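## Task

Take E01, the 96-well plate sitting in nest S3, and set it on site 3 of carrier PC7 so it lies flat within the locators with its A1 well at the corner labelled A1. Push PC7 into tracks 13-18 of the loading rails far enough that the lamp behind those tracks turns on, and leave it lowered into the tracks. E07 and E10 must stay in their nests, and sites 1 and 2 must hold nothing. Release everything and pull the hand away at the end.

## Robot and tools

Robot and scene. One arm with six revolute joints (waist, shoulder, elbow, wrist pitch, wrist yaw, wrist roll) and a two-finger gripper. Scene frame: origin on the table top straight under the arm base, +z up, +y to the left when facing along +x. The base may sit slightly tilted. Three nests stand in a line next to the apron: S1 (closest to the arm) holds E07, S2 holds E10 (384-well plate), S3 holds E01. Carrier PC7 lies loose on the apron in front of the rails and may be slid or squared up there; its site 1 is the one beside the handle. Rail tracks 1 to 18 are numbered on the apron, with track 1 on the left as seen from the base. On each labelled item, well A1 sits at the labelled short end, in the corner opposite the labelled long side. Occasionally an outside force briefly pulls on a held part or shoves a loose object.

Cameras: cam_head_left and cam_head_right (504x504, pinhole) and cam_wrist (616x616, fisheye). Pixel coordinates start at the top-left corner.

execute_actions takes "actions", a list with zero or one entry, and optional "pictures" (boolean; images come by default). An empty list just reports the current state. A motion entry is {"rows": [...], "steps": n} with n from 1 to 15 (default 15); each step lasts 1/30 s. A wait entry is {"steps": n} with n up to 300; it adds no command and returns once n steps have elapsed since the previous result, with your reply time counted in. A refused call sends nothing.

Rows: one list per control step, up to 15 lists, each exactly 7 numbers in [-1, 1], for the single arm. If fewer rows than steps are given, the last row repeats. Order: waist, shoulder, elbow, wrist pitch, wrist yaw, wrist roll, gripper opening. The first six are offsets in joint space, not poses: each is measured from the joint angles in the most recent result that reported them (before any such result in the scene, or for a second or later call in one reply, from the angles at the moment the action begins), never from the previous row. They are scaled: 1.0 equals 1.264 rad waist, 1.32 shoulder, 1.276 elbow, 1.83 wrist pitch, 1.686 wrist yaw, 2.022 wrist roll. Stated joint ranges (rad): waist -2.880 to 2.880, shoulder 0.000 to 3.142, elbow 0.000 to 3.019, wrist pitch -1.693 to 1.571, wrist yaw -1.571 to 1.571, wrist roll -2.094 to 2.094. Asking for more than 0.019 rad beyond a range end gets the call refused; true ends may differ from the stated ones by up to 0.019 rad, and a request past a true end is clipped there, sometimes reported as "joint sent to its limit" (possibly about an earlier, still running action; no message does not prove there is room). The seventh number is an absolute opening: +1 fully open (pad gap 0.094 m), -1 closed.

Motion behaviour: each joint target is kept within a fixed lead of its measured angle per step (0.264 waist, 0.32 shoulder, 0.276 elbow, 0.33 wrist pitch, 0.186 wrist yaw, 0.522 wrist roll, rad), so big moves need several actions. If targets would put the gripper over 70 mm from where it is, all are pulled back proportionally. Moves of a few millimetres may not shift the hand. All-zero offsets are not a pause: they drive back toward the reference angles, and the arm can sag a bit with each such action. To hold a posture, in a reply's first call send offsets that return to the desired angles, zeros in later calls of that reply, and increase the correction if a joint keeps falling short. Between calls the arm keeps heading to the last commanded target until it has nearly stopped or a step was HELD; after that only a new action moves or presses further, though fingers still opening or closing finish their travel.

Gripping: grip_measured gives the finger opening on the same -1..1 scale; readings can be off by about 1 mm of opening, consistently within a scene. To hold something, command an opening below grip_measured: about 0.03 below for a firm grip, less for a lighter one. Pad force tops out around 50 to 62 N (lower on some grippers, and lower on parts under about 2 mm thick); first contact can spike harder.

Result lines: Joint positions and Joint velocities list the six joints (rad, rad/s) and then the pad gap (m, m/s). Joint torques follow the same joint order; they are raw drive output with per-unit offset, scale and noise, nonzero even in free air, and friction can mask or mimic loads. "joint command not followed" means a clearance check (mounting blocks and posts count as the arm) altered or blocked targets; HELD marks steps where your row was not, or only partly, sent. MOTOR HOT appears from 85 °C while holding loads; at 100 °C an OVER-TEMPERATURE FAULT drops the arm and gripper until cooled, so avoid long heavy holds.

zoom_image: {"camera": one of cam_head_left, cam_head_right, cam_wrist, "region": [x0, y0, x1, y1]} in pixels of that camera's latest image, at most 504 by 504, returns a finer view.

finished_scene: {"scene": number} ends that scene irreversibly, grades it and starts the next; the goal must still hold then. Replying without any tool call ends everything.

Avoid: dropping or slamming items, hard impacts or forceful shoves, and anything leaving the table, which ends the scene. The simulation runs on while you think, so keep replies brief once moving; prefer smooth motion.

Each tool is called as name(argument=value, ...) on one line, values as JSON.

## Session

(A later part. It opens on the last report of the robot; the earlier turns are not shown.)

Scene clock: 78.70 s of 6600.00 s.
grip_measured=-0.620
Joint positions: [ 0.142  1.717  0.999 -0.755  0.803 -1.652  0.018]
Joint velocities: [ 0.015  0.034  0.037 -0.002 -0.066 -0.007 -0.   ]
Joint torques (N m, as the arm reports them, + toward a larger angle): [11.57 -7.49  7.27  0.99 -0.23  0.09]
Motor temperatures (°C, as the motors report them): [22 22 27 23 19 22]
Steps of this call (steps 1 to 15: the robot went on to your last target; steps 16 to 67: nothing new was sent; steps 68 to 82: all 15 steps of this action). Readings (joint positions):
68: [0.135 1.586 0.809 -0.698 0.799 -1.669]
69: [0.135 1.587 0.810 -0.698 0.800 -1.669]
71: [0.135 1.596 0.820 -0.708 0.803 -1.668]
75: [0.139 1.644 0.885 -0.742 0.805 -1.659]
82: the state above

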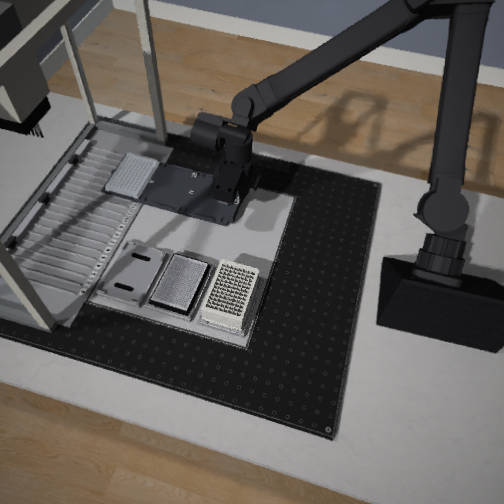

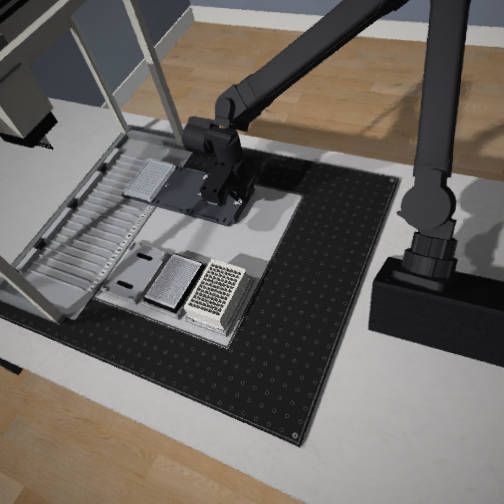

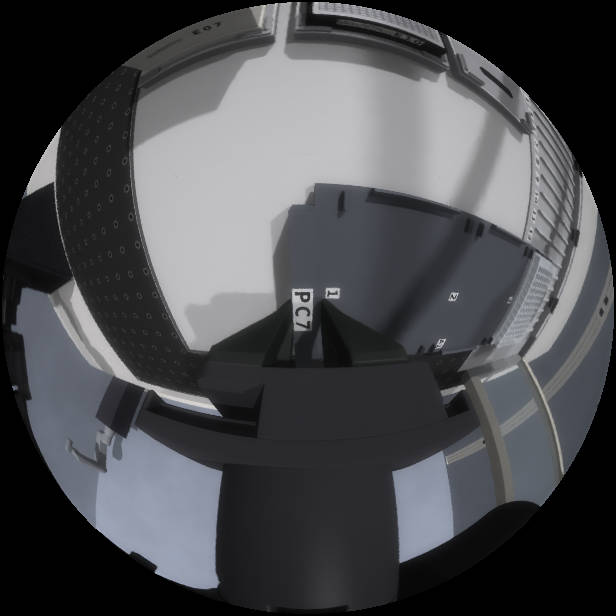

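execute_actions(actions=[{"rows":[[0.006,0.016,0.032,0,0,0,-0.62],[0.006,0.028,0.051,0,0,0,-0.62],[0.006,0.04,0.07,0,0,0,-0.62],[0.006,0.052,0.089,-0.005,0,0.005,-0.62],[0.006,0.064,0.108,-0.01,0,0.005,-0.62],[0.006,0.076,0.127,-0.02,0,0.01,-0.62],[0.006,0.088,0.146,-0.025,0,0.01,-0.62],[0.006,0.1,0.165,-0.03,0,0.012,-0.62],[0.006,0.112,0.185,-0.04,0,0.012,-0.62],[0.006,0.124,0.205,-0.045,0,0.012,-0.62]],"steps":15}])

Scene clock: 83.20 s of 6600.00 s.
grip_measured=-0.620
Joint positions: [ 0.147  1.858  1.225 -0.837  0.804 -1.637  0.018]
Joint velocities: [-0.015  0.015 -0.002  0.002  0.081 -0.007  0.   ]
Joint torques (N m, as the arm reports them, + toward a larger angle): [14.38 -9.16  8.07  0.64 -0.12  0.1 ]
Motor temperatures (°C, as the motors report them): [22 22 27 23 19 22]
Steps of this call (steps 1 to 15: the robot went on to your last target; steps 16 to 90: nothing new was sent; then 1.00 s passed at rest; steps 91 to 105: all 15 steps of this action). Readings (joint positions):
91: [0.142 1.717 0.999 -0.755 0.802 -1.652]
92: [0.142 1.718 1.001 -0.755 0.802 -1.652]
94: [0.143 1.726 1.011 -0.764 0.805 -1.651]
98: [0.145 1.775 1.086 -0.809 0.806 -1.644]
105: the state above

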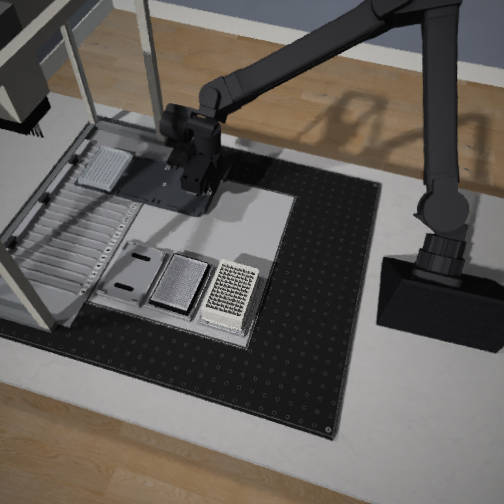

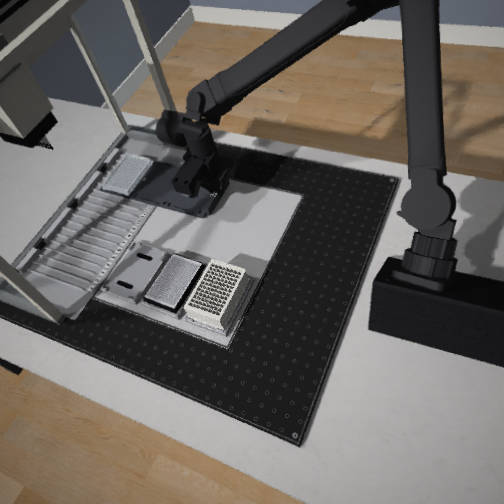

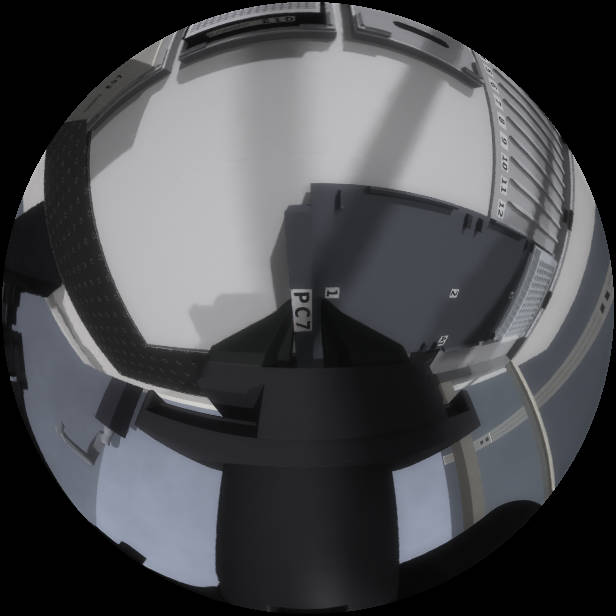

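execute_actions(actions=[{"rows":[[0.006,0.018,0.032,0,0,0,-0.62],[0.006,0.024,0.042,0,0,0,-0.62],[0.006,0.03,0.052,0,0,0,-0.62],[0.006,0.036,0.063,0,0,0,-0.62],[0.006,0.042,0.074,0,0,0,-0.62],[0.006,0.048,0.085,0,0,0,-0.62],[0.006,0.054,0.096,0,0,0,-0.62],[0.006,0.06,0.107,0,0,0,-0.62],[0.006,0.066,0.118,0,0,0,-0.62],[0.006,0.072,0.13,0,0,0,-0.62]],"steps":15}])

Scene clock: 85.13 s of 6600.00 s.
grip_measured=-0.619
Joint positions: [ 0.152  1.919  1.319 -0.857  0.809 -1.637  0.018]
Joint velocities: [ 0.005 -0.005  0.007 -0.002  0.022  0.066 -0.   ]
Joint torques (N m, as the arm reports them, + toward a larger angle): [15.07 -8.87 11.21  1.35 -0.22  0.  ]
Motor temperatures (°C, as the motors report them): [22 22 28 23 19 22]
Steps of this call (steps 1 to 15: the robot went on to your last target; steps 16 to 43: nothing new was sent; steps 44 to 58: all 15 steps of this action). Readings (joint positions):
44: [0.147 1.858 1.225 -0.837 0.805 -1.637]
45: [0.147 1.858 1.226 -0.837 0.805 -1.637]
47: [0.147 1.861 1.229 -0.840 0.806 -1.637]
51: [0.148 1.881 1.261 -0.851 0.806 -1.637]
58: the state above

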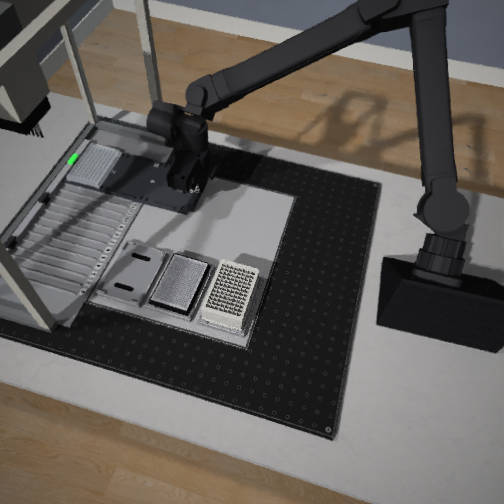

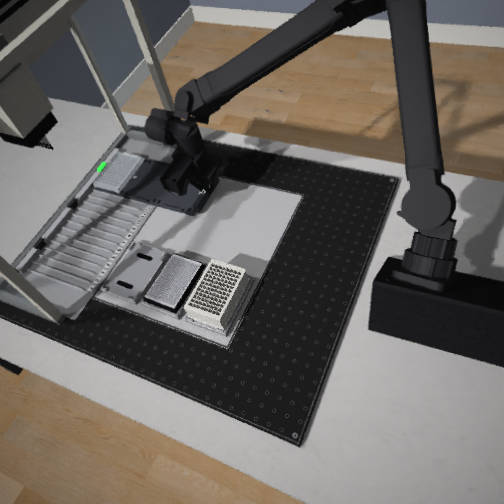

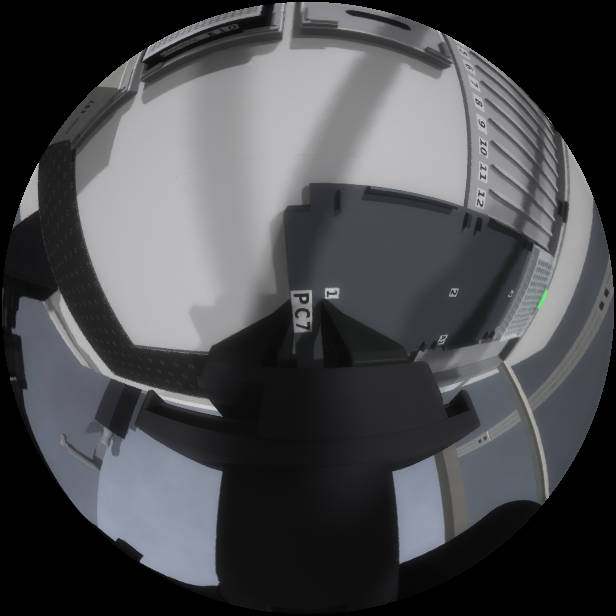

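execute_actions(actions=[{"rows":[[0.01,0,0.01,0,0,0,-0.2],[0.01,0,0.01,0,0,0,-0.2],[0.01,-0.01,0.01,0,0,0,-0.2],[0.02,-0.02,0.01,0,0,0,-0.2],[0.035,-0.035,0.01,0,0,0,0],[0.05,-0.05,0.01,0,0,0,0],[0.065,-0.07,0.01,0,0,0,0],[0.08,-0.1,0,0,0,0,0],[0.1,-0.13,0,-0.02,0,0,0],[0.1,-0.17,-0.02,-0.04,0,0,0],[0.1,-0.22,-0.06,-0.06,0,0,0],[0.1,-0.28,-0.12,-0.08,0,0,0],[0.1,-0.34,-0.18,-0.1,0,0,0],[0.1,-0.4,-0.24,-0.12,0,0,0],[0.1,-0.45,-0.3,-0.14,0,0,0]],"steps":15}], pictures=false)

execute_actions(actions=[{"steps":15}])

zoom_image(camera="cam_head_left", region=[50,120,220,230])

Scene clock: 88.23 s of 6600.00 s.
grip_measured=-0.002
Joint positions: [ 0.268  1.647  1.187 -0.949  0.809 -1.637  0.047]
Joint velocities: [ 0.23  -1.695 -1.214 -0.686  0.007 -0.051  0.001]
Joint torques (N m, as the arm reports them, + toward a larger angle): [11.27 -8.95  4.15  0.09 -0.08  0.02]
Motor temperatures (°C, as the motors report them): [22 22 28 23 19 22]
Steps of this call (steps 1 to 15: the robot went on to your last target; steps 16 to 78: nothing new was sent; steps 79 to 93: all 15 steps of this action). Readings (joint positions):
79: [0.152 1.919 1.319 -0.857 0.809 -1.637]
80: [0.152 1.919 1.319 -0.857 0.809 -1.637]
82: [0.152 1.918 1.319 -0.857 0.809 -1.637]
86: [0.175 1.897 1.319 -0.857 0.809 -1.637]
93: the state above

Scene clock: 88.73 s of 6600.00 s.
grip_measured=-0.002
Joint positions: [ 0.28   1.311  0.945 -1.103  0.809 -1.637  0.047]
Joint velocities: [-0.005  0.122 -0.002 -0.007 -0.051  0.022  0.001]
Joint torques (N m, as the arm reports them, + toward a larger angle): [ 7.81 -4.93  5.99  0.48 -0.11  0.02]
Motor temperatures (°C, as the motors report them): [22 22 28 23 19 22]
Steps of this call (steps 1 to 15: the robot went on to your last target). Readings (joint positions):
1: [0.274 1.588 1.143 -0.973 0.809 -1.637]
2: [0.279 1.528 1.099 -0.997 0.809 -1.637]
4: [0.280 1.407 1.013 -1.049 0.809 -1.637]
8: [0.280 1.276 0.946 -1.103 0.809 -1.637]
15: the state above

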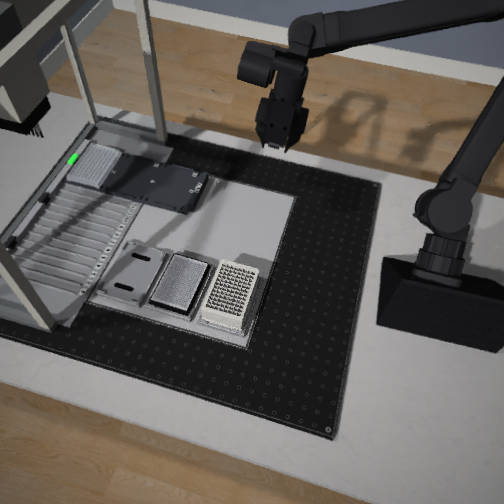

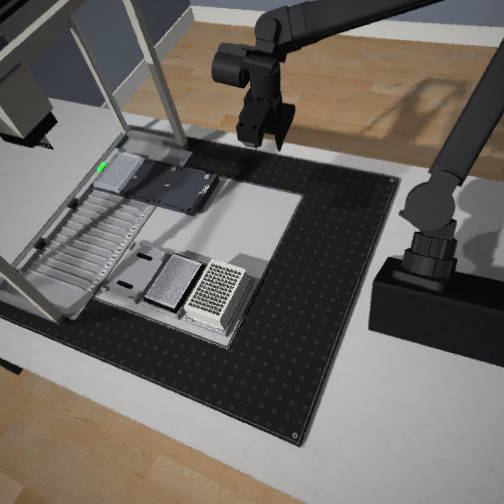

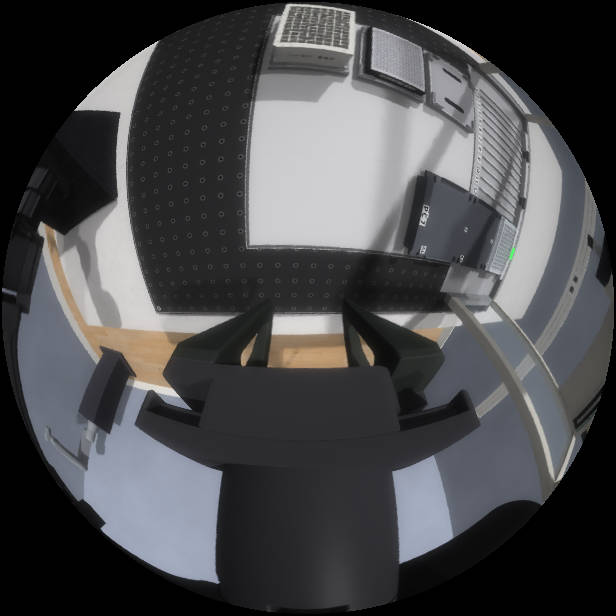

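Region (50, 120, 220, 230) of cam_head_left's 504x504 image, scaled by 2.965, with more detail than that image has; it fills the top 326 rows of this view, and the rest is white.

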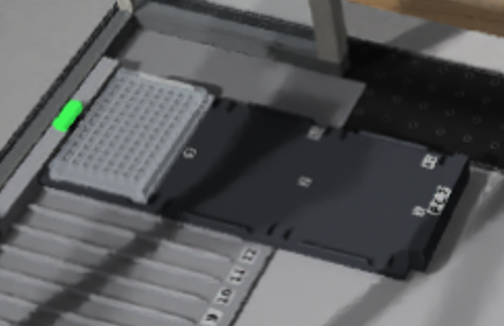

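finished_scene(scene=2)

The scene is finished: the task was done.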